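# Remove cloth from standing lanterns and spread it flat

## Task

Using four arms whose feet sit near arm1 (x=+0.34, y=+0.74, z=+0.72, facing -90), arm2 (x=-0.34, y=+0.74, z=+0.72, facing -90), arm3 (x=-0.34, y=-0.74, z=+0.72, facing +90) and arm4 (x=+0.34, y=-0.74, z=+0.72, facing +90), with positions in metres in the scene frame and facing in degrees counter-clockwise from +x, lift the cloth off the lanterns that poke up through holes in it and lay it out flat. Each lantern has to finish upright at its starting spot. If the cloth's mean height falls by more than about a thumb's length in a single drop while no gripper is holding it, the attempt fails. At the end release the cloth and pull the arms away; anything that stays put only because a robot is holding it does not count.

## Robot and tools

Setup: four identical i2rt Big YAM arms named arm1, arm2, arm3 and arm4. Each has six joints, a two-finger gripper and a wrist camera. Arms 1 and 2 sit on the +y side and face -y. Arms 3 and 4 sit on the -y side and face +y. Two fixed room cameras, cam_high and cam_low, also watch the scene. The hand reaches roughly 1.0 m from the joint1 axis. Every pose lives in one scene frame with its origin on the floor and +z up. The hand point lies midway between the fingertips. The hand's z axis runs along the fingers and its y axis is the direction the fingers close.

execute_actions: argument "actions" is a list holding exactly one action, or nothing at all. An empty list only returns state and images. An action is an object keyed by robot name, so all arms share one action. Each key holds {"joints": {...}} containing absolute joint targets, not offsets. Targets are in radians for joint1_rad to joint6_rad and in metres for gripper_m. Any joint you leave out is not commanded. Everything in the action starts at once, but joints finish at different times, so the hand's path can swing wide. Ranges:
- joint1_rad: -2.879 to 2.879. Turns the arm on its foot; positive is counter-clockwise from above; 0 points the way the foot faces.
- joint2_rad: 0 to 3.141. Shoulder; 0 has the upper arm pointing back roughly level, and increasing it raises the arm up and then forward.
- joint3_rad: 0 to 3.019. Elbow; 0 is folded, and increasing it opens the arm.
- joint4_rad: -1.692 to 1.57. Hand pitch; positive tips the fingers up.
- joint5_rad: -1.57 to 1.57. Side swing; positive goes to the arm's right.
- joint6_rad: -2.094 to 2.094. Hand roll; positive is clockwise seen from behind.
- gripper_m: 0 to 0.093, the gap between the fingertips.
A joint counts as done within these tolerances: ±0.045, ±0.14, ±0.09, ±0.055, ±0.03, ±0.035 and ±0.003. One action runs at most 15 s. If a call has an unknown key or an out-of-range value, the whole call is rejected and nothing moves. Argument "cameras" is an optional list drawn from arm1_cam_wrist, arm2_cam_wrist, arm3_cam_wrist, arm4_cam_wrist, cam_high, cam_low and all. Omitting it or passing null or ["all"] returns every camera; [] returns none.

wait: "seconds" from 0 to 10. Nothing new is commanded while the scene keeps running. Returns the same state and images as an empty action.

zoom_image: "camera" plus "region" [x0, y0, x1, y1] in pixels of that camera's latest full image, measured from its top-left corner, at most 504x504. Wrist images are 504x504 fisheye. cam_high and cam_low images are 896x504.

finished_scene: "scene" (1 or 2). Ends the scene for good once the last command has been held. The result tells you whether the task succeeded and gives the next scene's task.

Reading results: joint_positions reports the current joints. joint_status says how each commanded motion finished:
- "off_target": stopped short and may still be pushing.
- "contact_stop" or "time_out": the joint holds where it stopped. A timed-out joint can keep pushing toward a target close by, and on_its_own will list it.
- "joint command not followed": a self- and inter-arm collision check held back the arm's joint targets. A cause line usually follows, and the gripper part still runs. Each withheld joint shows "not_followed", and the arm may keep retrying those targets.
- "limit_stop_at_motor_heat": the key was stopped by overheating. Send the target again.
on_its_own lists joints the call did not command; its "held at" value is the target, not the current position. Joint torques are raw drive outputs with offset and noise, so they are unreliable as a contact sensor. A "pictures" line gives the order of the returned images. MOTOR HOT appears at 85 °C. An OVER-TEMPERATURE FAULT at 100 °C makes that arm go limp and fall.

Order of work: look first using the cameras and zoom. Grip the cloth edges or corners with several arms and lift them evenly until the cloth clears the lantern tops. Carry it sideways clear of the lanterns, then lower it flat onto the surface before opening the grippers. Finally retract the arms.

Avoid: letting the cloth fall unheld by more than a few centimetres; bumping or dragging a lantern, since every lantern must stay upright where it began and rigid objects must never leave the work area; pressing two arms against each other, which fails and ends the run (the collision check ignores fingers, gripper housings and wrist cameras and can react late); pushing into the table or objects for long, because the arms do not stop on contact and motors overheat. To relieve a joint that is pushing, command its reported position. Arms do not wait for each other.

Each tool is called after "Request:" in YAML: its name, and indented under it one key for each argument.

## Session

Request:
execute_actions:
  actions: []

Scene clock: 0.00 s.
Joint torques (N m, as the arm reports them, + toward a larger angle): no reading
arm1.joint_positions: joint1_rad=+0.002 joint2_rad=+0.438 joint3_rad=+1.482 joint4_rad=-1.548 joint5_rad=+0.005 joint6_rad=+0.007 gripper_m=+0.094
arm1.joint_status: not commanded
arm1.hand: x=+0.3351 y=+0.6240 z=+1.3038 quat_wxyz=(-0.350, -0.621, -0.597, +0.368) (m; scene frame)
arm2.joint_positions: joint1_rad=-0.016 joint2_rad=+0.432 joint3_rad=+1.461 joint4_rad=-1.521 joint5_rad=+0.004 joint6_rad=+0.007 gripper_m=+0.095
arm2.joint_status: not commanded
arm2.hand: x=-0.3395 y=+0.6173 z=+1.2999 quat_wxyz=(-0.358, -0.618, -0.598, +0.365) (m; scene frame)
arm3.joint_positions: joint1_rad=+0.007 joint2_rad=+0.448 joint3_rad=+1.477 joint4_rad=-1.538 joint5_rad=+0.009 joint6_rad=+0.015 gripper_m=+0.094
arm3.joint_status: not commanded
arm3.hand: x=-0.3281 y=-0.6270 z=+1.3262 quat_wxyz=(-0.362, +0.597, -0.617, -0.363) (m; scene frame)
arm4.joint_positions: joint1_rad=+0.017 joint2_rad=+0.429 joint3_rad=+1.469 joint4_rad=-1.546 joint5_rad=+0.014 joint6_rad=+0.015 gripper_m=+0.094
arm4.joint_status: not commanded
arm4.hand: x=+0.3405 y=-0.6255 z=+1.3552 quat_wxyz=(-0.364, +0.595, -0.623, -0.353) (m; scene frame)
pictures: arm1_cam_wrist, arm2_cam_wrist, arm3_cam_wrist, arm4_cam_wrist, cam_high, cam_low
Images, in order (width x height): arm1_cam_wrist 504x504, arm2_cam_wrist 504x504, arm3_cam_wrist 504x504, arm4_cam_wrist 504x504, cam_high 896x504, cam_low 896x504.

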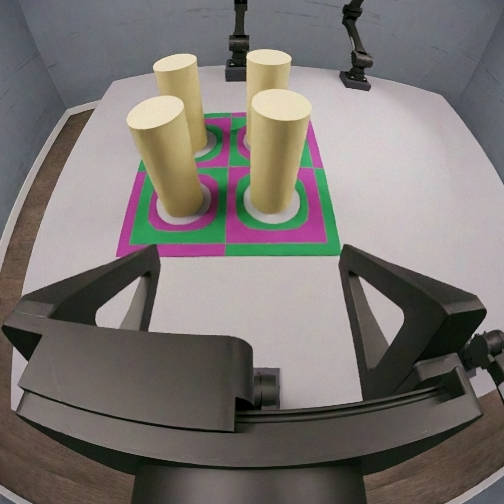

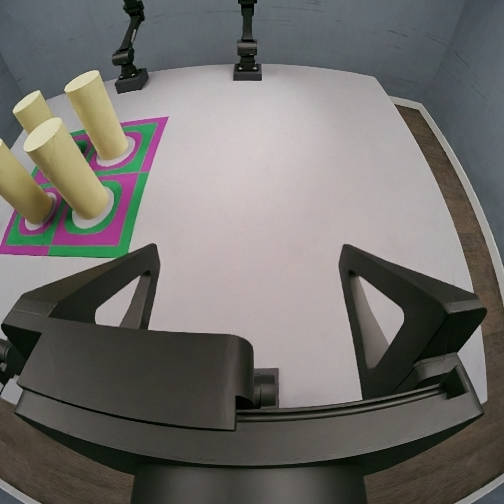

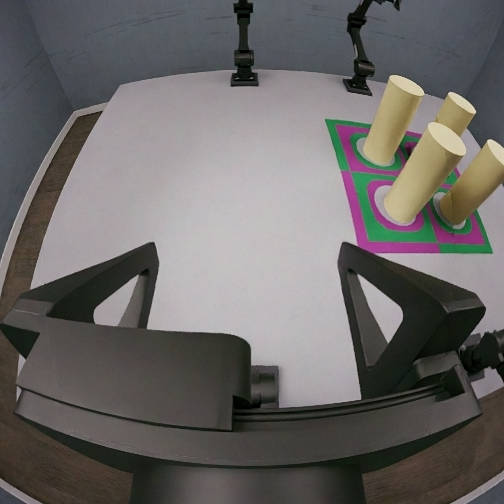

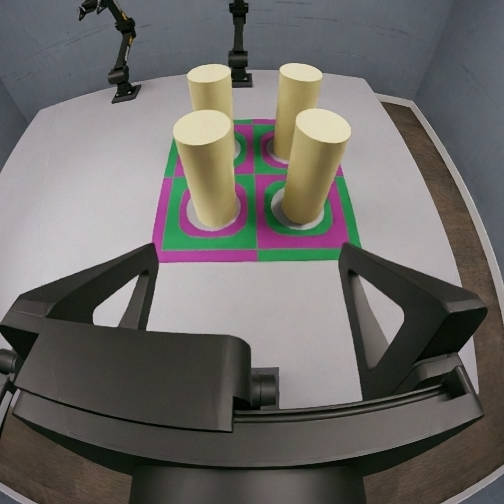

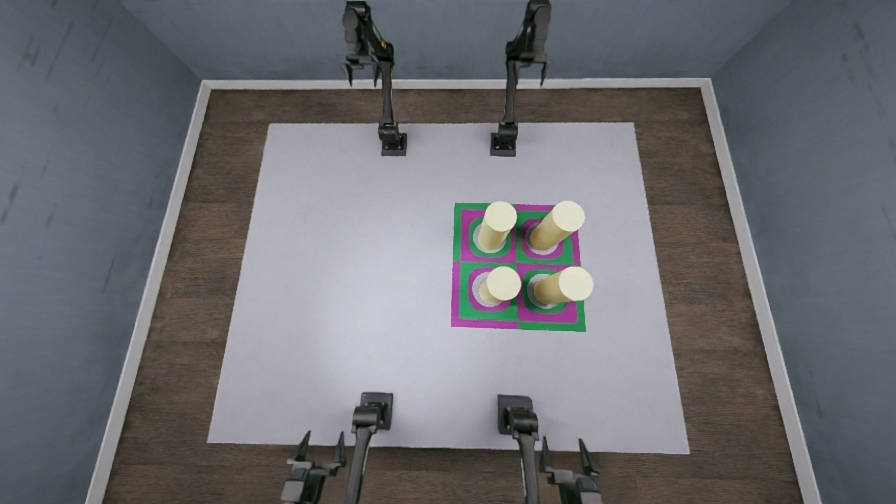

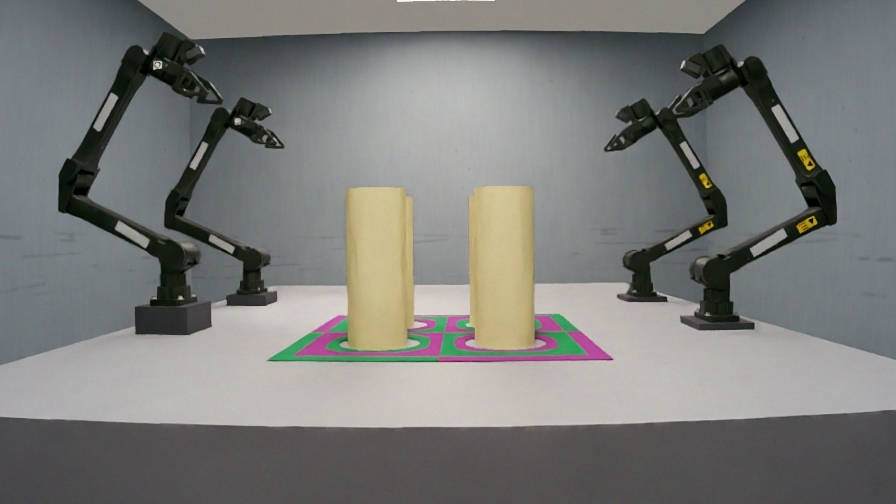

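Scene 1 is done. For scene 2 I'll zoom in to measure the cloth corners, lanterns and reference points.

Request:
zoom_image:
  camera: "cam_high"
  region: [430, 180, 620, 350]

Request:
zoom_image:
  camera: "cam_high"
  region: [320, 0, 580, 170]

Request:
zoom_image:
  camera: "cam_high"
  region: [270, 370, 630, 504]

Region (430, 180, 620, 350) of cam_high's 896x504 image, scaled by 2.653, with more detail than that image has; it fills the top 451 rows of this view, and the rest is white.

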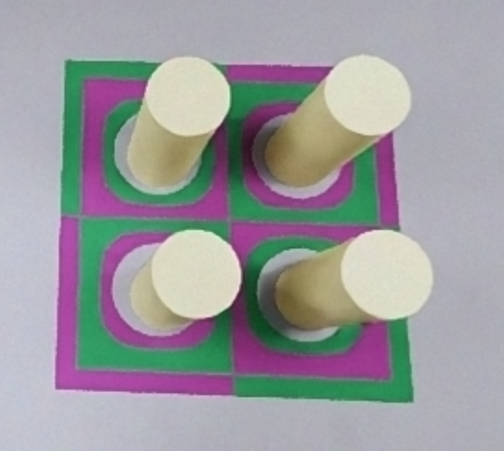

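Region (320, 0, 580, 170) of cam_high's 896x504 image, scaled by 1.938, with more detail than that image has; it fills the top 330 rows of this view, and the rest is white.

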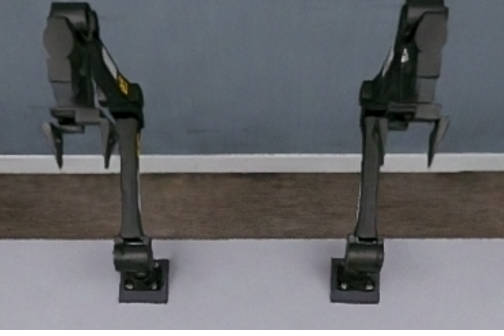

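Region (270, 370, 630, 504) of cam_high's 896x504 image, scaled by 1.400, with more detail than that image has; it fills the top 188 rows of this view, and the rest is white.

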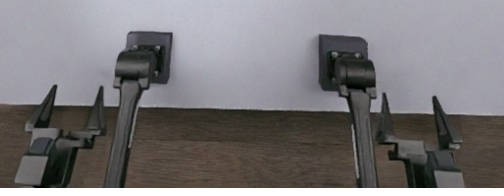

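Request:
zoom_image:
  camera: "arm1_cam_wrist"
  region: [90, 180, 370, 290]

Request:
zoom_image:
  camera: "arm4_cam_wrist"
  region: [120, 180, 400, 290]

Request:
zoom_image:
  camera: "cam_low"
  region: [250, 170, 630, 380]

Region (90, 180, 370, 290) of arm1_cam_wrist's 504x504 image, scaled by 1.800, with more detail than that image has; it fills the top 198 rows of this view, and the rest is white.

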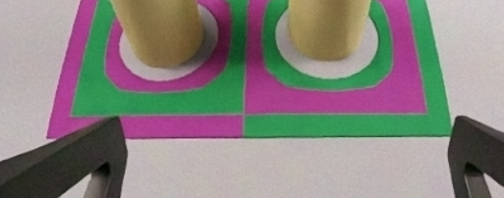

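Region (120, 180, 400, 290) of arm4_cam_wrist's 504x504 image, scaled by 1.800, with more detail than that image has; it fills the top 198 rows of this view, and the rest is white.

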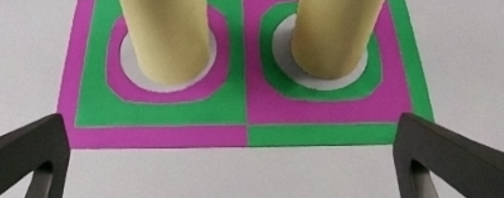

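Region (250, 170, 630, 380) of cam_low's 896x504 image, scaled by 1.326, with more detail than that image has; it fills the top 279 rows of this view, and the rest is white.

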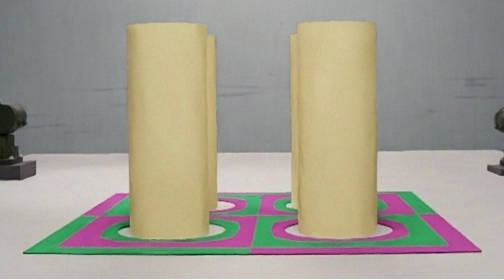

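Request:
execute_actions:
  actions:
    - {"arm1":{"joints":{"joint1_rad":0.753,"joint2_rad":1.1,"joint3_rad":1.6,"joint4_rad":-1.196,"joint5_rad":0.0,"joint6_rad":1.56}},"arm2":{"joints":{"joint1_rad":0.772,"joint2_rad":1.2,"joint3_rad":1.575,"joint4_rad":-1.2,"joint6_rad":0.02}},"arm3":{"joints":{"joint1_rad":-0.688,"joint2_rad":1.2,"joint3_rad":1.53,"joint4_rad":-1.112,"joint6_rad":0.095}},"arm4":{"joints":{"joint1_rad":-0.69,"joint2_rad":1.1,"joint3_rad":1.395,"joint4_rad":-1.036,"joint6_rad":-1.512}}}
  cameras: ["cam_high"]

Scene clock: 36.97 s.
Joint torques (N m, as the arm reports them, + toward a larger angle): arm1=[-5.34 -5.51 11.6   2.07  0.03  0.07] | arm2=[ 0.   -9.8  11.27  1.83 -0.02  0.08] | arm3=[-0.57 -8.93 10.62  2.09  0.08  0.04] | arm4=[ 1.05 -7.4   9.42  2.36  0.03 -0.07]
arm1.joint_positions: joint1_rad=+0.752 joint2_rad=+1.096 joint3_rad=+1.561 joint4_rad=-1.208 joint5_rad=+0.001 joint6_rad=+1.545 gripper_m=+0.094
arm1.joint_status: all done
arm1.hand: x=+0.6227 y=+0.4134 z=+1.2401 quat_wxyz=(-0.376, -0.854, -0.333, -0.132) (m; scene frame)
arm2.joint_positions: joint1_rad=+0.776 joint2_rad=+1.208 joint3_rad=+1.538 joint4_rad=-1.208 joint5_rad=+0.005 joint6_rad=+0.009 gripper_m=+0.095
arm2.joint_status: all done
arm2.hand: x=-0.0100 y=+0.3998 z=+1.1807 quat_wxyz=(-0.312, -0.373, -0.864, +0.131) (m; scene frame)
arm3.joint_positions: joint1_rad=-0.691 joint2_rad=+1.194 joint3_rad=+1.503 joint4_rad=-1.131 joint5_rad=+0.008 joint6_rad=+0.085 gripper_m=+0.094
arm3.joint_status: all done
arm3.hand: x=-0.0210 y=-0.3850 z=+1.2079 quat_wxyz=(-0.326, +0.349, -0.861, -0.171) (m; scene frame)
arm4.joint_positions: joint1_rad=-0.689 joint2_rad=+1.109 joint3_rad=+1.383 joint4_rad=-1.056 joint5_rad=+0.013 joint6_rad=-1.501 gripper_m=+0.094
arm4.joint_status: all done
arm4.hand: x=+0.6405 y=-0.4007 z=+1.2247 quat_wxyz=(-0.361, +0.850, -0.360, +0.130) (m; scene frame)
pictures: cam_high
Images, in order (width x height): cam_high 896x504.

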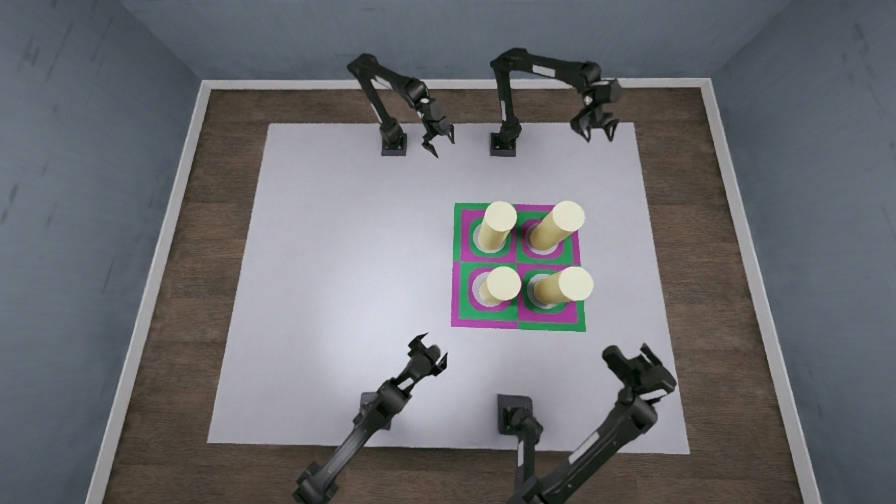

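Request:
execute_actions:
  actions: []

Scene clock: 40.50 s.
Joint torques (N m, as the arm reports them, + toward a larger angle): arm1=[-5.05 -5.54 11.61  2.06  0.03  0.07] | arm2=[-0.01 -9.66 11.26  1.83 -0.02  0.08] | arm3=[-0.57 -8.48 10.64  2.11  0.09  0.04] | arm4=[ 1.29 -7.63  9.53  2.36  0.03 -0.04]
arm1.joint_positions: joint1_rad=+0.752 joint2_rad=+1.096 joint3_rad=+1.561 joint4_rad=-1.208 joint5_rad=+0.001 joint6_rad=+1.546 gripper_m=+0.094
arm1.joint_status: all done
arm1.hand: x=+0.6227 y=+0.4134 z=+1.2401 quat_wxyz=(-0.376, -0.854, -0.333, -0.132) (m; scene frame)
arm2.joint_positions: joint1_rad=+0.776 joint2_rad=+1.208 joint3_rad=+1.538 joint4_rad=-1.208 joint5_rad=+0.005 joint6_rad=+0.009 gripper_m=+0.095
arm2.joint_status: all done
arm2.hand: x=-0.0100 y=+0.3998 z=+1.1807 quat_wxyz=(-0.312, -0.373, -0.864, +0.131) (m; scene frame)
arm3.joint_positions: joint1_rad=-0.691 joint2_rad=+1.194 joint3_rad=+1.503 joint4_rad=-1.131 joint5_rad=+0.008 joint6_rad=+0.085 gripper_m=+0.094
arm3.joint_status: all done
arm3.hand: x=-0.0210 y=-0.3850 z=+1.2079 quat_wxyz=(-0.326, +0.349, -0.861, -0.171) (m; scene frame)
arm4.joint_positions: joint1_rad=-0.689 joint2_rad=+1.109 joint3_rad=+1.383 joint4_rad=-1.056 joint5_rad=+0.013 joint6_rad=-1.502 gripper_m=+0.094
arm4.joint_status: all done
arm4.hand: x=+0.6405 y=-0.4007 z=+1.2247 quat_wxyz=(-0.361, +0.850, -0.360, +0.130) (m; scene frame)
pictures: arm1_cam_wrist, arm2_cam_wrist, arm3_cam_wrist, arm4_cam_wrist, cam_high, cam_low
Images, in order (width x height): arm1_cam_wrist 504x504, arm2_cam_wrist 504x504, arm3_cam_wrist 504x504, arm4_cam_wrist 504x504, cam_high 896x504, cam_low 896x504.

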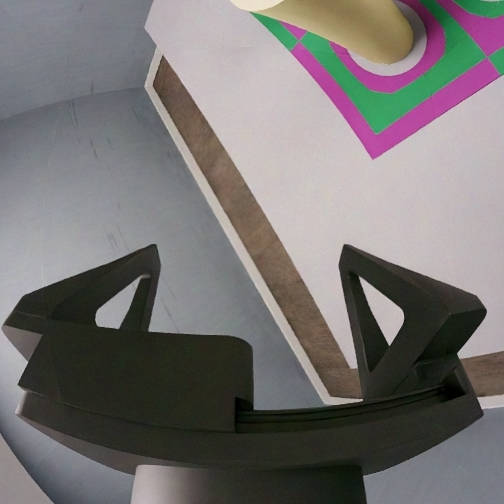

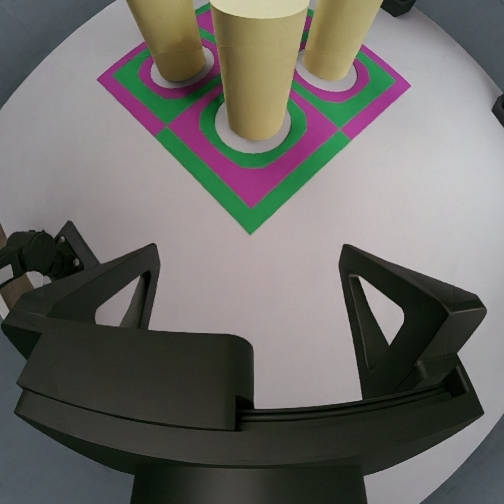

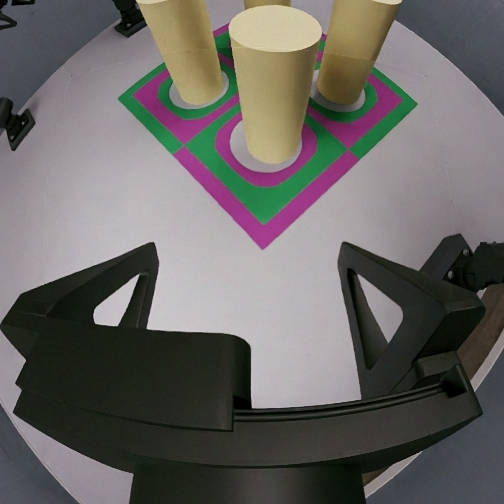

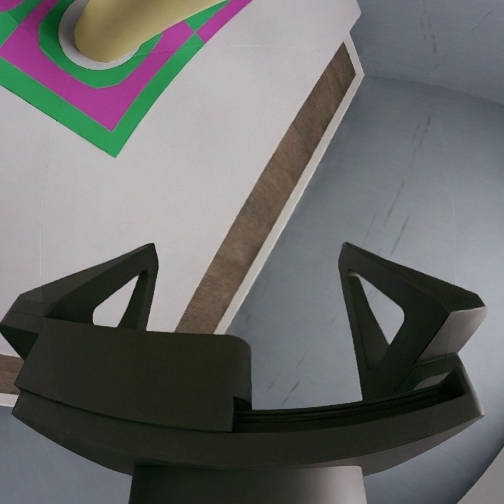

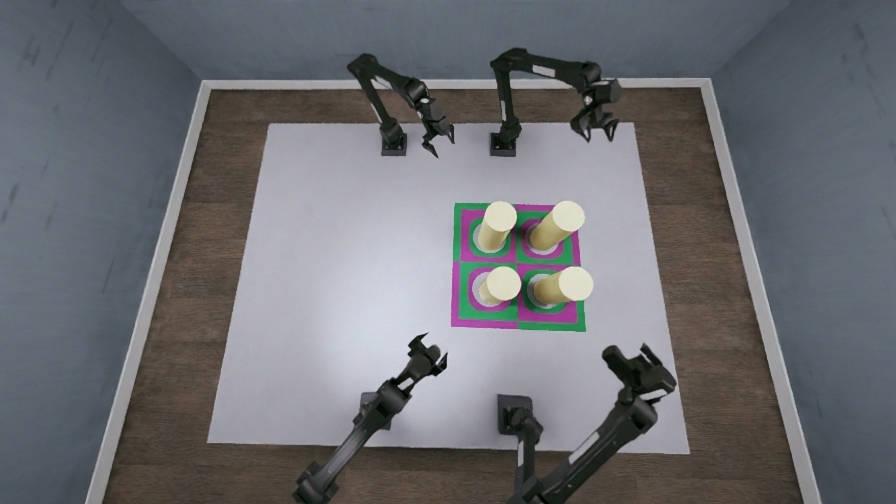

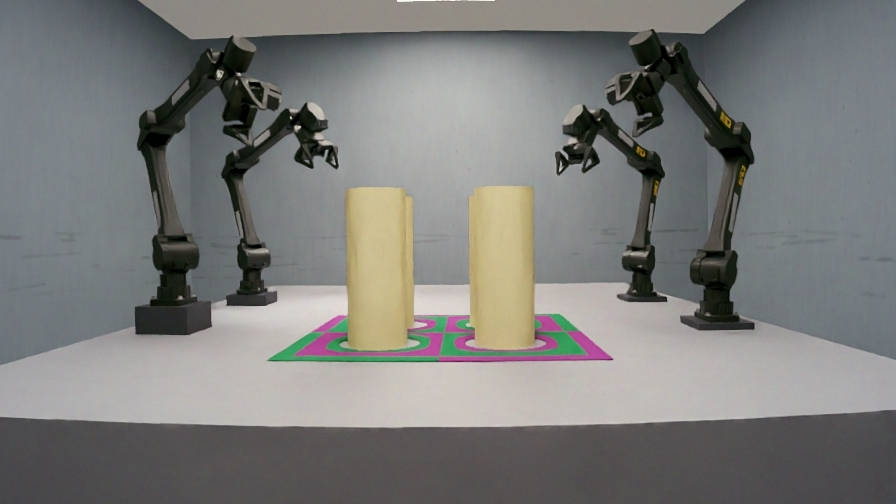

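Request:
execute_actions:
  actions:
    - {"arm1":{"joints":{"joint2_rad":1.889}},"arm2":{"joints":{"joint2_rad":1.871}},"arm3":{"joints":{"joint2_rad":1.926}},"arm4":{"joints":{"joint2_rad":1.877}}}
  cameras: ["arm1_cam_wrist","arm2_cam_wrist","arm3_cam_wrist","arm4_cam_wrist"]

Scene clock: 43.77 s.
Joint torques (N m, as the arm reports them, + toward a larger angle): arm1=[ -5.28 -19.85   9.77   0.7    0.06   0.13] | arm2=[  0.04 -21.47   9.4    0.5   -0.02   0.08] | arm3=[ -0.45 -18.79   8.87   0.64   0.09   0.04] | arm4=[  1.01 -18.11   7.26   0.88   0.    -0.09]
arm1.joint_positions: joint1_rad=+0.752 joint2_rad=+1.915 joint3_rad=+1.574 joint4_rad=-1.203 joint5_rad=+0.001 joint6_rad=+1.546 gripper_m=+0.094
arm1.joint_status: all done
arm1.hand: x=+0.7164 y=+0.3020 z=+0.8259 quat_wxyz=(-0.010, -0.932, -0.362, +0.000) (m; scene frame)
arm2.joint_positions: joint1_rad=+0.776 joint2_rad=+1.894 joint3_rad=+1.547 joint4_rad=-1.206 joint5_rad=+0.005 joint6_rad=+0.009 gripper_m=+0.095
arm2.joint_status: all done
arm2.hand: x=+0.0603 y=+0.3291 z=+0.8296 quat_wxyz=(-0.007, -0.395, -0.919, +0.003) (m; scene frame)
arm3.joint_positions: joint1_rad=-0.691 joint2_rad=+1.931 joint3_rad=+1.509 joint4_rad=-1.124 joint5_rad=+0.008 joint6_rad=+0.085 gripper_m=+0.094
arm3.joint_status: all done
arm3.hand: x=+0.0390 y=-0.3058 z=+0.8240 quat_wxyz=(-0.013, +0.380, -0.925, -0.010) (m; scene frame)
arm4.joint_positions: joint1_rad=-0.689 joint2_rad=+1.902 joint3_rad=+1.383 joint4_rad=-1.044 joint5_rad=+0.013 joint6_rad=-1.502 gripper_m=+0.094
arm4.joint_status: all done
arm4.hand: x=+0.6980 y=-0.3361 z=+0.8263 quat_wxyz=(-0.002, +0.922, -0.388, +0.008) (m; scene frame)
pictures: arm1_cam_wrist, arm2_cam_wrist, arm3_cam_wrist, arm4_cam_wrist
Images, in order (width x height): arm1_cam_wrist 504x504, arm2_cam_wrist 504x504, arm3_cam_wrist 504x504, arm4_cam_wrist 504x504.

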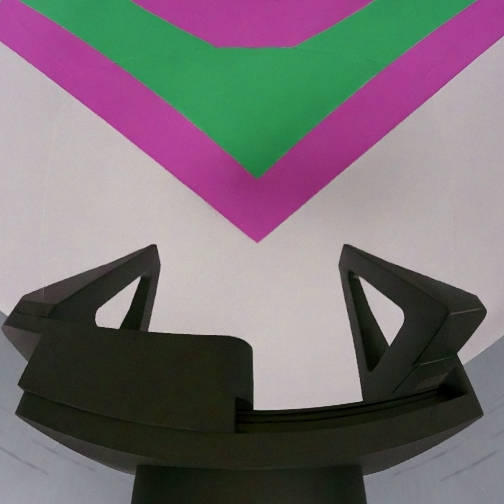

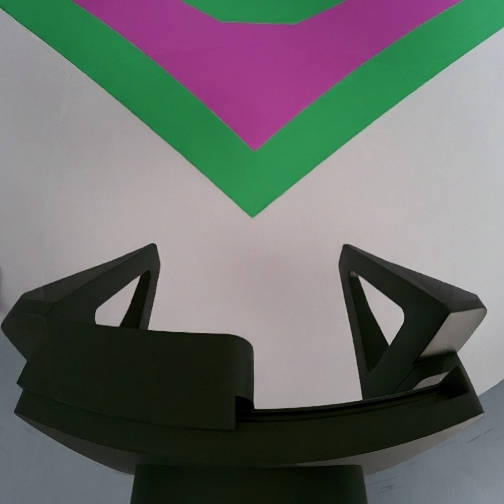

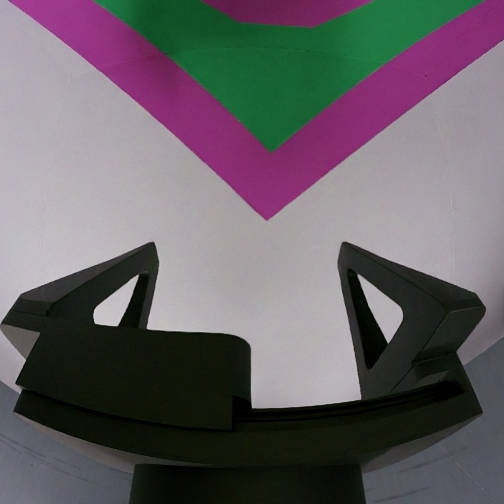

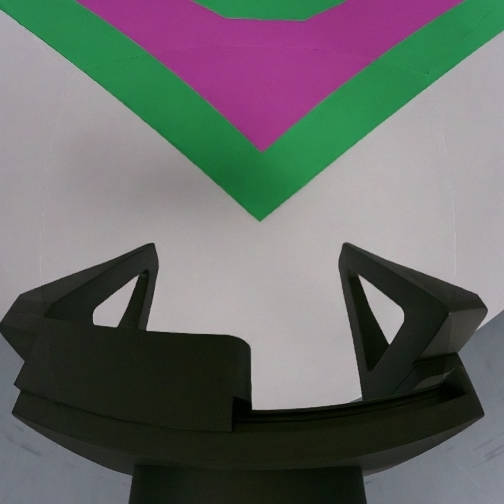

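Request:
execute_actions:
  actions:
    - {"arm1":{"joints":{"joint1_rad":0.788,"joint2_rad":1.990,"joint3_rad":1.492,"joint4_rad":-1.024}},"arm2":{"joints":{"joint2_rad":1.995,"joint3_rad":1.489,"joint4_rad":-1.015}},"arm3":{"joints":{"joint1_rad":-0.726,"joint2_rad":2.058,"joint3_rad":1.469,"joint4_rad":-0.940}},"arm4":{"joints":{"joint2_rad":2.034,"joint3_rad":1.362,"joint4_rad":-0.865}}}
  cameras: ["arm1_cam_wrist","arm2_cam_wrist","arm3_cam_wrist","arm4_cam_wrist"]

Scene clock: 55.07 s.
Joint torques (N m, as the arm reports them, + toward a larger angle): arm1=[ -5.11 -18.84   8.29   0.78   0.07   0.14] | arm2=[  0.04 -20.52   8.06   0.7   -0.02   0.08] | arm3=[ -1.03 -18.53   7.49   0.69   0.     0.04] | arm4=[  1.18 -17.58   5.82   0.92   0.    -0.08]
arm1.joint_positions: joint1_rad=+0.782 joint2_rad=+2.006 joint3_rad=+1.477 joint4_rad=-1.034 joint5_rad=+0.001 joint6_rad=+1.547 gripper_m=+0.094
arm1.joint_status: all done
arm1.hand: x=+0.7245 y=+0.3176 z=+0.7422 quat_wxyz=(-0.001, -0.927, -0.376, +0.003) (m; scene frame)
arm2.joint_positions: joint1_rad=+0.776 joint2_rad=+1.996 joint3_rad=+1.475 joint4_rad=-1.026 joint5_rad=+0.005 joint6_rad=+0.009 gripper_m=+0.095
arm2.joint_status: all done
arm2.hand: x=+0.0652 y=+0.3244 z=+0.7486 quat_wxyz=(-0.009, -0.395, -0.919, +0.004) (m; scene frame)
arm3.joint_positions: joint1_rad=-0.722 joint2_rad=+2.062 joint3_rad=+1.462 joint4_rad=-0.953 joint5_rad=+0.010 joint6_rad=+0.084 gripper_m=+0.094
arm3.joint_status: all done
arm3.hand: x=+0.0567 y=-0.3119 z=+0.7360 quat_wxyz=(-0.010, +0.365, -0.931, -0.008) (m; scene frame)
arm4.joint_positions: joint1_rad=-0.689 joint2_rad=+2.049 joint3_rad=+1.358 joint4_rad=-0.876 joint5_rad=+0.013 joint6_rad=-1.502 gripper_m=+0.094
arm4.joint_status: all done
arm4.hand: x=+0.7039 y=-0.3296 z=+0.7410 quat_wxyz=(+0.001, +0.922, -0.387, +0.007) (m; scene frame)
pictures: arm1_cam_wrist, arm2_cam_wrist, arm3_cam_wrist, arm4_cam_wrist
Images, in order (width x height): arm1_cam_wrist 504x504, arm2_cam_wrist 504x504, arm3_cam_wrist 504x504, arm4_cam_wrist 504x504.

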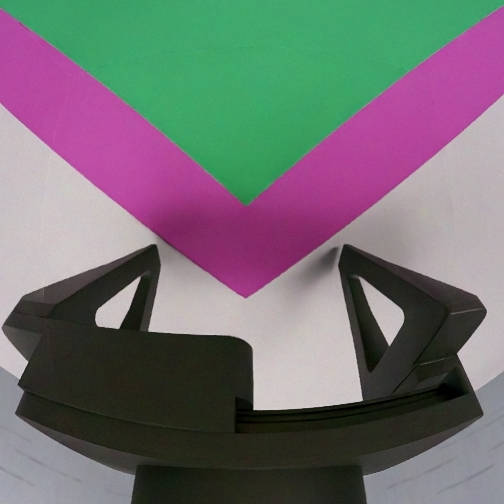

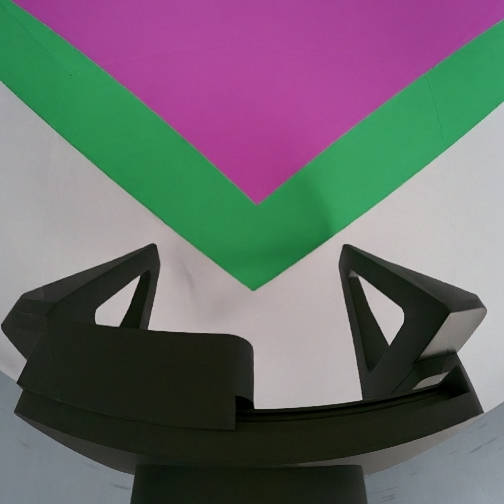

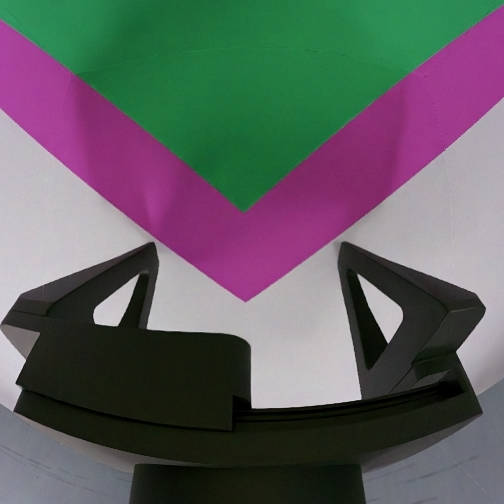

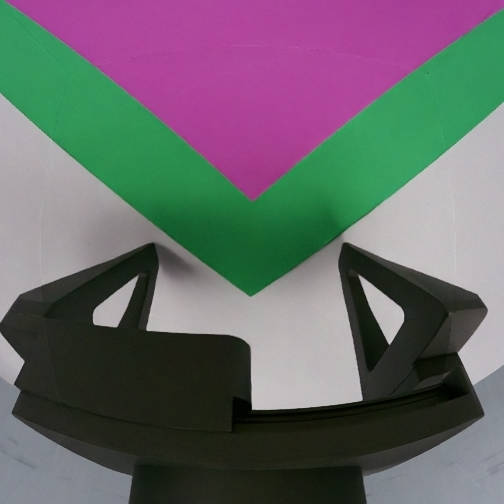

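Request:
execute_actions:
  actions:
    - {"arm1":{"joints":{"gripper_m":0.0}},"arm2":{"joints":{"joint3_rad":1.468}},"arm3":{"joints":{"joint3_rad":1.452}},"arm4":{"joints":{"gripper_m":0.0}}}
  cameras: ["arm1_cam_wrist","arm4_cam_wrist"]

Scene clock: 57.37 s.
Joint torques (N m, as the arm reports them, + toward a larger angle): arm1=[ -4.99 -19.24   8.2    0.72   0.05   0.15] | arm2=[  0.   -19.96   7.11   0.69  -0.02   0.08] | arm3=[ -0.96 -18.89   6.72   0.68   0.01   0.04] | arm4=[  1.92 -18.35   5.94   0.99   0.01  -0.08]
arm1.joint_positions: joint1_rad=+0.782 joint2_rad=+2.006 joint3_rad=+1.477 joint4_rad=-1.032 joint5_rad=+0.001 joint6_rad=+1.547 gripper_m=+0.000
arm1.joint_status: all done
arm1.hand: x=+0.7249 y=+0.3172 z=+0.7422 quat_wxyz=(-0.002, -0.927, -0.376, +0.003) (m; scene frame)
arm2.joint_positions: joint1_rad=+0.776 joint2_rad=+1.996 joint3_rad=+1.465 joint4_rad=-1.026 joint5_rad=+0.005 joint6_rad=+0.009 gripper_m=+0.095
arm2.joint_status: all done
arm2.hand: x=+0.0623 y=+0.3275 z=+0.7453 quat_wxyz=(-0.005, -0.395, -0.919, +0.003) (m; scene frame)
arm3.joint_positions: joint1_rad=-0.722 joint2_rad=+2.062 joint3_rad=+1.452 joint4_rad=-0.953 joint5_rad=+0.010 joint6_rad=+0.084 gripper_m=+0.094
arm3.joint_status: all done
arm3.hand: x=+0.0536 y=-0.3153 z=+0.7328 quat_wxyz=(-0.005, +0.366, -0.931, -0.005) (m; scene frame)
arm4.joint_positions: joint1_rad=-0.689 joint2_rad=+2.049 joint3_rad=+1.358 joint4_rad=-0.876 joint5_rad=+0.013 joint6_rad=-1.503 gripper_m=+0.002
arm4.joint_status: all done
arm4.hand: x=+0.7039 y=-0.3296 z=+0.7410 quat_wxyz=(+0.001, +0.922, -0.387, +0.007) (m; scene frame)
pictures: arm1_cam_wrist, arm4_cam_wrist
Images, in order (width x height): arm1_cam_wrist 504x504, arm4_cam_wrist 504x504.

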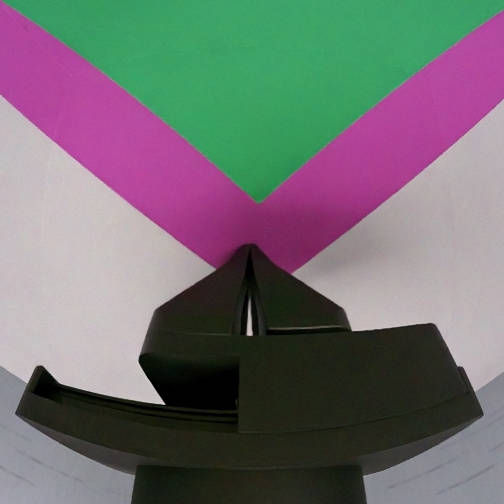

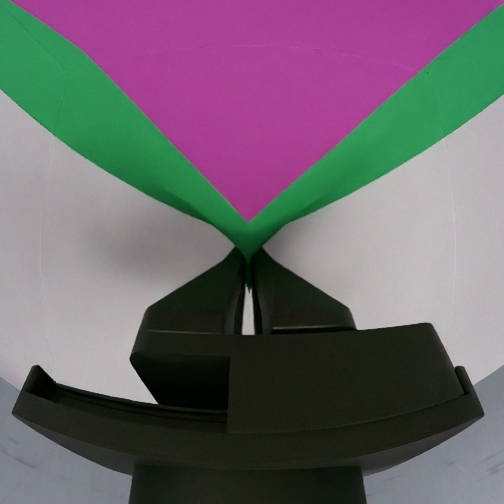

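Request:
execute_actions:
  actions:
    - {"arm1":{"joints":{"gripper_m":0.093}},"arm2":{"joints":{"joint2_rad":2.020}},"arm3":{"joints":{"joint2_rad":2.080}}}
  cameras: ["arm1_cam_wrist","arm2_cam_wrist","arm3_cam_wrist"]

Scene clock: 60.70 s.
Joint torques (N m, as the arm reports them, + toward a larger angle): arm1=[ -4.89 -18.77   8.31   0.68   0.08   0.14] | arm2=[  0.03 -17.86   7.13   0.69  -0.03   0.08] | arm3=[ -0.97 -17.36   6.72   0.69   0.     0.04] | arm4=[  1.05 -18.2    6.07   0.97   0.    -0.07]
arm1.joint_positions: joint1_rad=+0.782 joint2_rad=+2.006 joint3_rad=+1.477 joint4_rad=-1.032 joint5_rad=+0.001 joint6_rad=+1.547 gripper_m=+0.093
arm1.joint_status: all done
arm1.hand: x=+0.7249 y=+0.3172 z=+0.7422 quat_wxyz=(-0.002, -0.927, -0.376, +0.003) (m; scene frame)
arm2.joint_positions: joint1_rad=+0.776 joint2_rad=+1.996 joint3_rad=+1.465 joint4_rad=-1.026 joint5_rad=+0.005 joint6_rad=+0.009 gripper_m=+0.095
arm2.joint_status: all done
arm2.hand: x=+0.0623 y=+0.3275 z=+0.7453 quat_wxyz=(-0.005, -0.395, -0.919, +0.003) (m; scene frame)
arm3.joint_positions: joint1_rad=-0.722 joint2_rad=+2.062 joint3_rad=+1.452 joint4_rad=-0.953 joint5_rad=+0.010 joint6_rad=+0.084 gripper_m=+0.094
arm3.joint_status: all done
arm3.hand: x=+0.0536 y=-0.3153 z=+0.7328 quat_wxyz=(-0.005, +0.366, -0.931, -0.005) (m; scene frame)
arm4.joint_positions: joint1_rad=-0.689 joint2_rad=+2.049 joint3_rad=+1.358 joint4_rad=-0.876 joint5_rad=+0.013 joint6_rad=-1.503 gripper_m=+0.002
arm4.joint_status: not commanded
arm4.hand: x=+0.7039 y=-0.3296 z=+0.7410 quat_wxyz=(+0.001, +0.922, -0.387, +0.007) (m; scene frame)
pictures: arm1_cam_wrist, arm2_cam_wrist, arm3_cam_wrist
Images, in order (width x height): arm1_cam_wrist 504x504, arm2_cam_wrist 504x504, arm3_cam_wrist 504x504.

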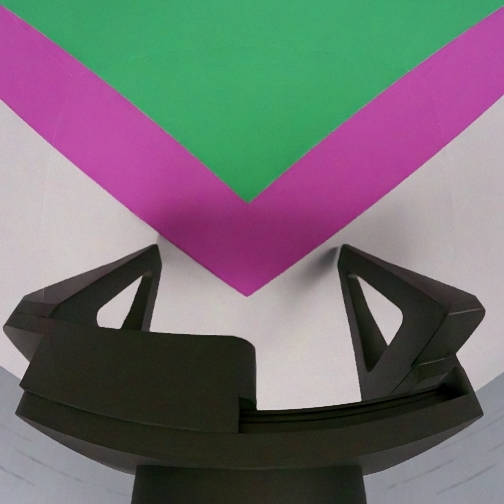

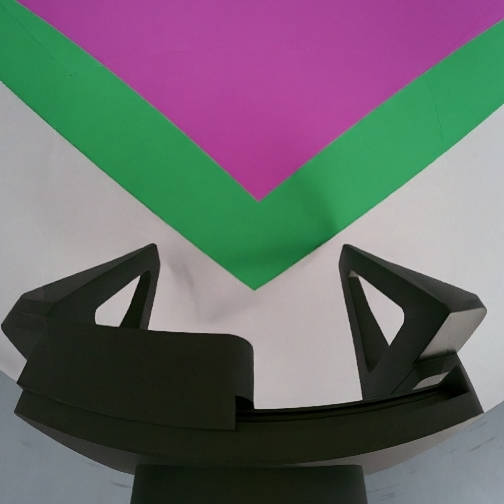

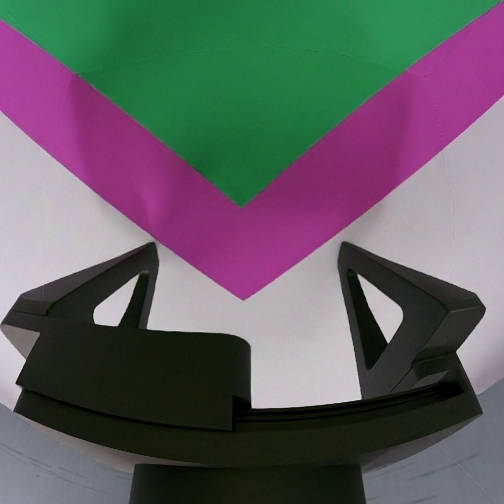

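Request:
zoom_image:
  camera: "arm3_cam_wrist"
  region: [120, 170, 380, 320]

Request:
zoom_image:
  camera: "arm2_cam_wrist"
  region: [120, 170, 380, 320]

Region (120, 170, 380, 320) of arm3_cam_wrist's 504x504 image, scaled by 1.938, with more detail than that image has; it fills the top 291 rows of this view, and the rest is white.

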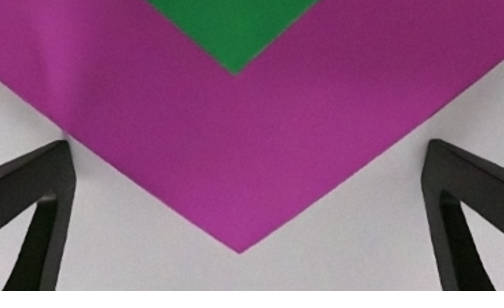

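Region (120, 170, 380, 320) of arm2_cam_wrist's 504x504 image, scaled by 1.938, with more detail than that image has; it fills the top 291 rows of this view, and the rest is white.

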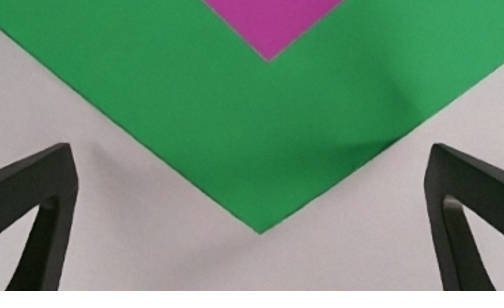

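Request:
execute_actions:
  actions:
    - {"arm1":{"joints":{"joint2_rad":2.042}},"arm2":{"joints":{"joint2_rad":2.040}},"arm3":{"joints":{"gripper_m":0.0}}}
  cameras: ["arm1_cam_wrist","arm2_cam_wrist","arm3_cam_wrist"]

Scene clock: 64.23 s.
Joint torques (N m, as the arm reports them, + toward a larger angle): arm1=[ -4.84 -15.37   8.15   0.64   0.07   0.11] | arm2=[  0.   -17.77   6.98   0.61  -0.04   0.09] | arm3=[ -0.75 -17.27   6.71   0.7    0.01   0.04] | arm4=[  1.16 -18.23   6.02   0.97   0.    -0.08]
arm1.joint_positions: joint1_rad=+0.782 joint2_rad=+2.011 joint3_rad=+1.477 joint4_rad=-1.031 joint5_rad=+0.001 joint6_rad=+1.547 gripper_m=+0.093
arm1.joint_status: all done
arm1.hand: x=+0.7246 y=+0.3175 z=+0.7391 quat_wxyz=(+0.000, -0.927, -0.375, +0.003) (m; scene frame)
arm2.joint_positions: joint1_rad=+0.776 joint2_rad=+2.014 joint3_rad=+1.465 joint4_rad=-1.025 joint5_rad=+0.005 joint6_rad=+0.009 gripper_m=+0.095
arm2.joint_status: all done
arm2.hand: x=+0.0609 y=+0.3289 z=+0.7355 quat_wxyz=(+0.003, -0.395, -0.919, +0.000) (m; scene frame)
arm3.joint_positions: joint1_rad=-0.722 joint2_rad=+2.062 joint3_rad=+1.452 joint4_rad=-0.953 joint5_rad=+0.010 joint6_rad=+0.085 gripper_m=+0.003
arm3.joint_status: gripper_m off_target (ended at +0.003, target +0.000)
arm3.hand: x=+0.0536 y=-0.3153 z=+0.7328 quat_wxyz=(-0.005, +0.365, -0.931, -0.005) (m; scene frame)
arm4.joint_positions: joint1_rad=-0.689 joint2_rad=+2.049 joint3_rad=+1.358 joint4_rad=-0.876 joint5_rad=+0.013 joint6_rad=-1.503 gripper_m=+0.002
arm4.joint_status: not commanded
arm4.hand: x=+0.7039 y=-0.3296 z=+0.7410 quat_wxyz=(+0.001, +0.922, -0.387, +0.007) (m; scene frame)
pictures: arm1_cam_wrist, arm2_cam_wrist, arm3_cam_wrist
Images, in order (width x height): arm1_cam_wrist 504x504, arm2_cam_wrist 504x504, arm3_cam_wrist 504x504.

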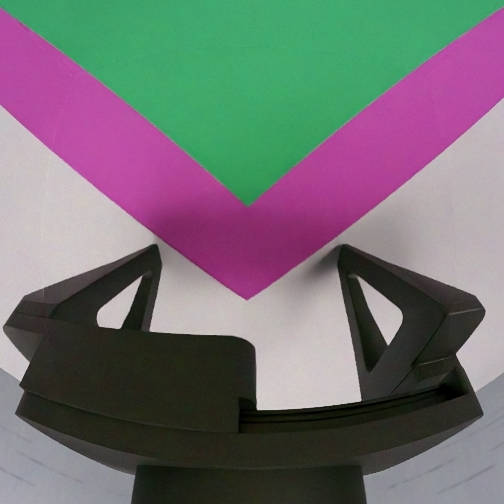

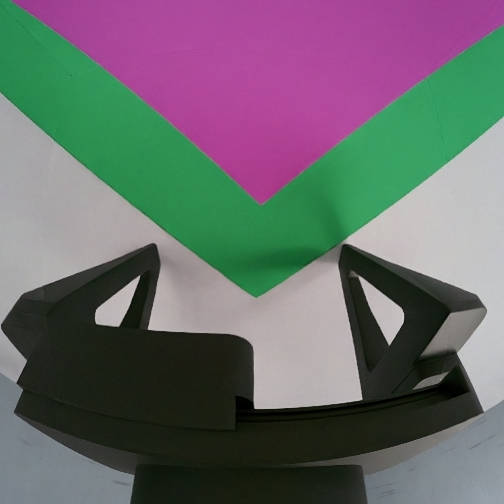

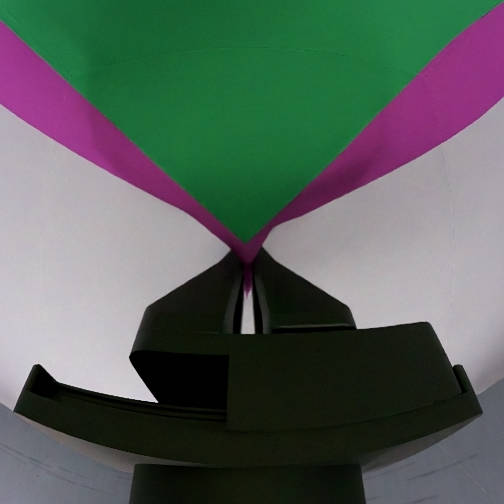

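Request:
execute_actions:
  actions:
    - {"arm1":{"joints":{"gripper_m":0.0}},"arm2":{"joints":{"gripper_m":0.0}}}
  cameras: ["arm1_cam_wrist","arm2_cam_wrist","cam_high"]

Scene clock: 65.47 s.
Joint torques (N m, as the arm reports them, + toward a larger angle): arm1=[ -4.95 -15.33   8.17   0.55   0.05   0.12] | arm2=[  0.09 -17.69   7.04   0.61  -0.04   0.07] | arm3=[ -0.96 -17.33   6.73   0.68   0.01   0.04] | arm4=[  0.98 -18.33   6.06   0.98   0.01  -0.08]
arm1.joint_positions: joint1_rad=+0.782 joint2_rad=+2.013 joint3_rad=+1.477 joint4_rad=-1.028 joint5_rad=+0.001 joint6_rad=+1.547 gripper_m=+0.003
arm1.joint_status: all done
arm1.hand: x=+0.7249 y=+0.3172 z=+0.7384 quat_wxyz=(-0.001, -0.927, -0.375, +0.003) (m; scene frame)
arm2.joint_positions: joint1_rad=+0.776 joint2_rad=+2.014 joint3_rad=+1.465 joint4_rad=-1.025 joint5_rad=+0.005 joint6_rad=+0.009 gripper_m=+0.003
arm2.joint_status: gripper_m off_target (ended at +0.003, target +0.000)
arm2.hand: x=+0.0609 y=+0.3289 z=+0.7355 quat_wxyz=(+0.003, -0.395, -0.919, +0.000) (m; scene frame)
arm3.joint_positions: joint1_rad=-0.722 joint2_rad=+2.062 joint3_rad=+1.452 joint4_rad=-0.953 joint5_rad=+0.010 joint6_rad=+0.085 gripper_m=+0.003
arm3.joint_status: not commanded
arm3.hand: x=+0.0536 y=-0.3153 z=+0.7328 quat_wxyz=(-0.005, +0.365, -0.931, -0.005) (m; scene frame)
arm4.joint_positions: joint1_rad=-0.689 joint2_rad=+2.049 joint3_rad=+1.358 joint4_rad=-0.876 joint5_rad=+0.013 joint6_rad=-1.503 gripper_m=+0.002
arm4.joint_status: not commanded
arm4.hand: x=+0.7039 y=-0.3296 z=+0.7410 quat_wxyz=(+0.001, +0.922, -0.387, +0.007) (m; scene frame)
pictures: arm1_cam_wrist, arm2_cam_wrist, cam_high
Images, in order (width x height): arm1_cam_wrist 504x504, arm2_cam_wrist 504x504, cam_high 896x504.

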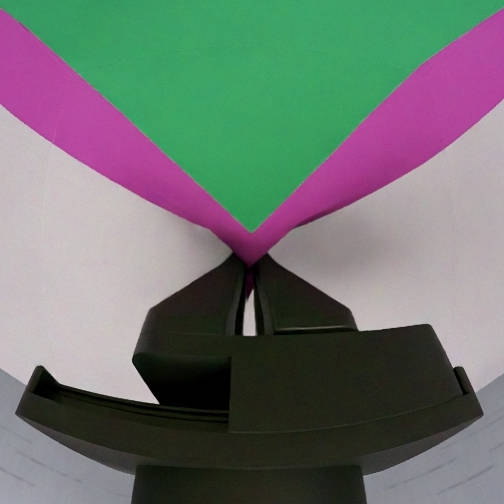

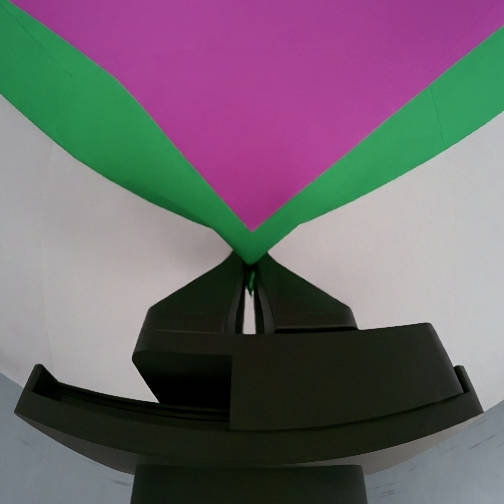

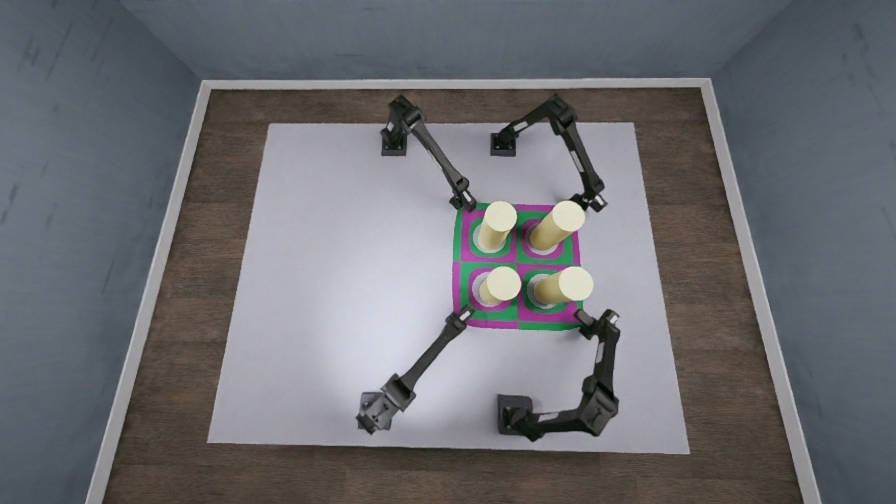

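Request:
execute_actions:
  actions:
    - {"arm1":{"joints":{"joint2_rad":1.746,"joint3_rad":1.631,"joint4_rad":-1.241}},"arm2":{"joints":{"joint2_rad":1.736,"joint3_rad":1.605,"joint4_rad":-1.226}},"arm3":{"joints":{"joint2_rad":1.766,"joint3_rad":1.565,"joint4_rad":-1.156}},"arm4":{"joints":{"joint2_rad":1.722,"joint3_rad":1.442,"joint4_rad":-1.082}}}
  cameras: ["cam_high","cam_low"]

Scene clock: 73.90 s.
Joint torques (N m, as the arm reports them, + toward a larger angle): arm1=[ -4.86 -16.32  10.04   0.37   0.03   0.12] | arm2=[ -0.14 -16.74   9.22   0.06  -0.04   0.07] | arm3=[ -1.06 -17.66   8.81  -0.07   0.03   0.04] | arm4=[  1.14 -14.42   9.93   0.63   0.02  -0.05]
arm1.joint_positions: joint1_rad=+0.782 joint2_rad=+1.751 joint3_rad=+1.610 joint4_rad=-1.234 joint5_rad=+0.002 joint6_rad=+1.547 gripper_m=+0.003
arm1.joint_status: all done
arm1.hand: x=+0.7316 y=+0.3113 z=+0.9313 quat_wxyz=(-0.089, -0.923, -0.374, -0.030) (m; scene frame)
arm2.joint_positions: joint1_rad=+0.776 joint2_rad=+1.723 joint3_rad=+1.592 joint4_rad=-1.214 joint5_rad=+0.005 joint6_rad=+0.009 gripper_m=+0.003
arm2.joint_status: all done
arm2.hand: x=+0.0673 y=+0.3211 z=+0.9424 quat_wxyz=(-0.103, -0.393, -0.913, +0.044) (m; scene frame)
arm3.joint_positions: joint1_rad=-0.722 joint2_rad=+1.771 joint3_rad=+1.556 joint4_rad=-1.139 joint5_rad=+0.010 joint6_rad=+0.085 gripper_m=+0.003
arm3.joint_status: all done
arm3.hand: x=+0.0645 y=-0.3076 z=+0.9316 quat_wxyz=(-0.099, +0.362, -0.926, -0.052) (m; scene frame)
arm4.joint_positions: joint1_rad=-0.689 joint2_rad=+1.716 joint3_rad=+1.414 joint4_rad=-1.073 joint5_rad=+0.013 joint6_rad=-1.503 gripper_m=+0.002
arm4.joint_status: all done
arm4.hand: x=+0.7068 y=-0.3262 z=+0.9354 quat_wxyz=(-0.090, +0.917, -0.386, +0.038) (m; scene frame)
pictures: cam_high, cam_low
Images, in order (width x height): cam_high 896x504, cam_low 896x504.

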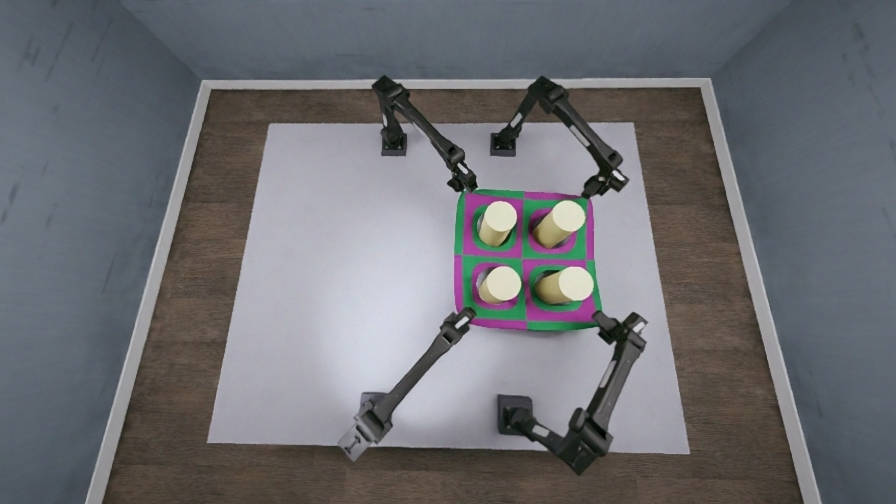

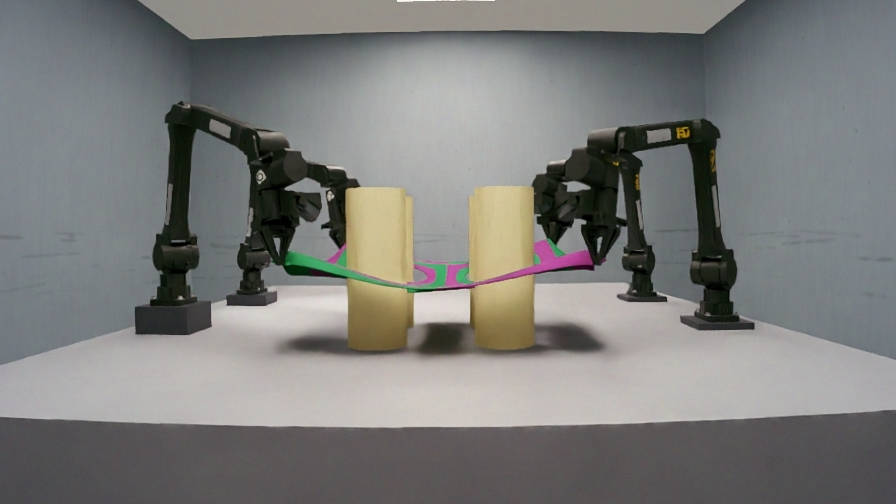

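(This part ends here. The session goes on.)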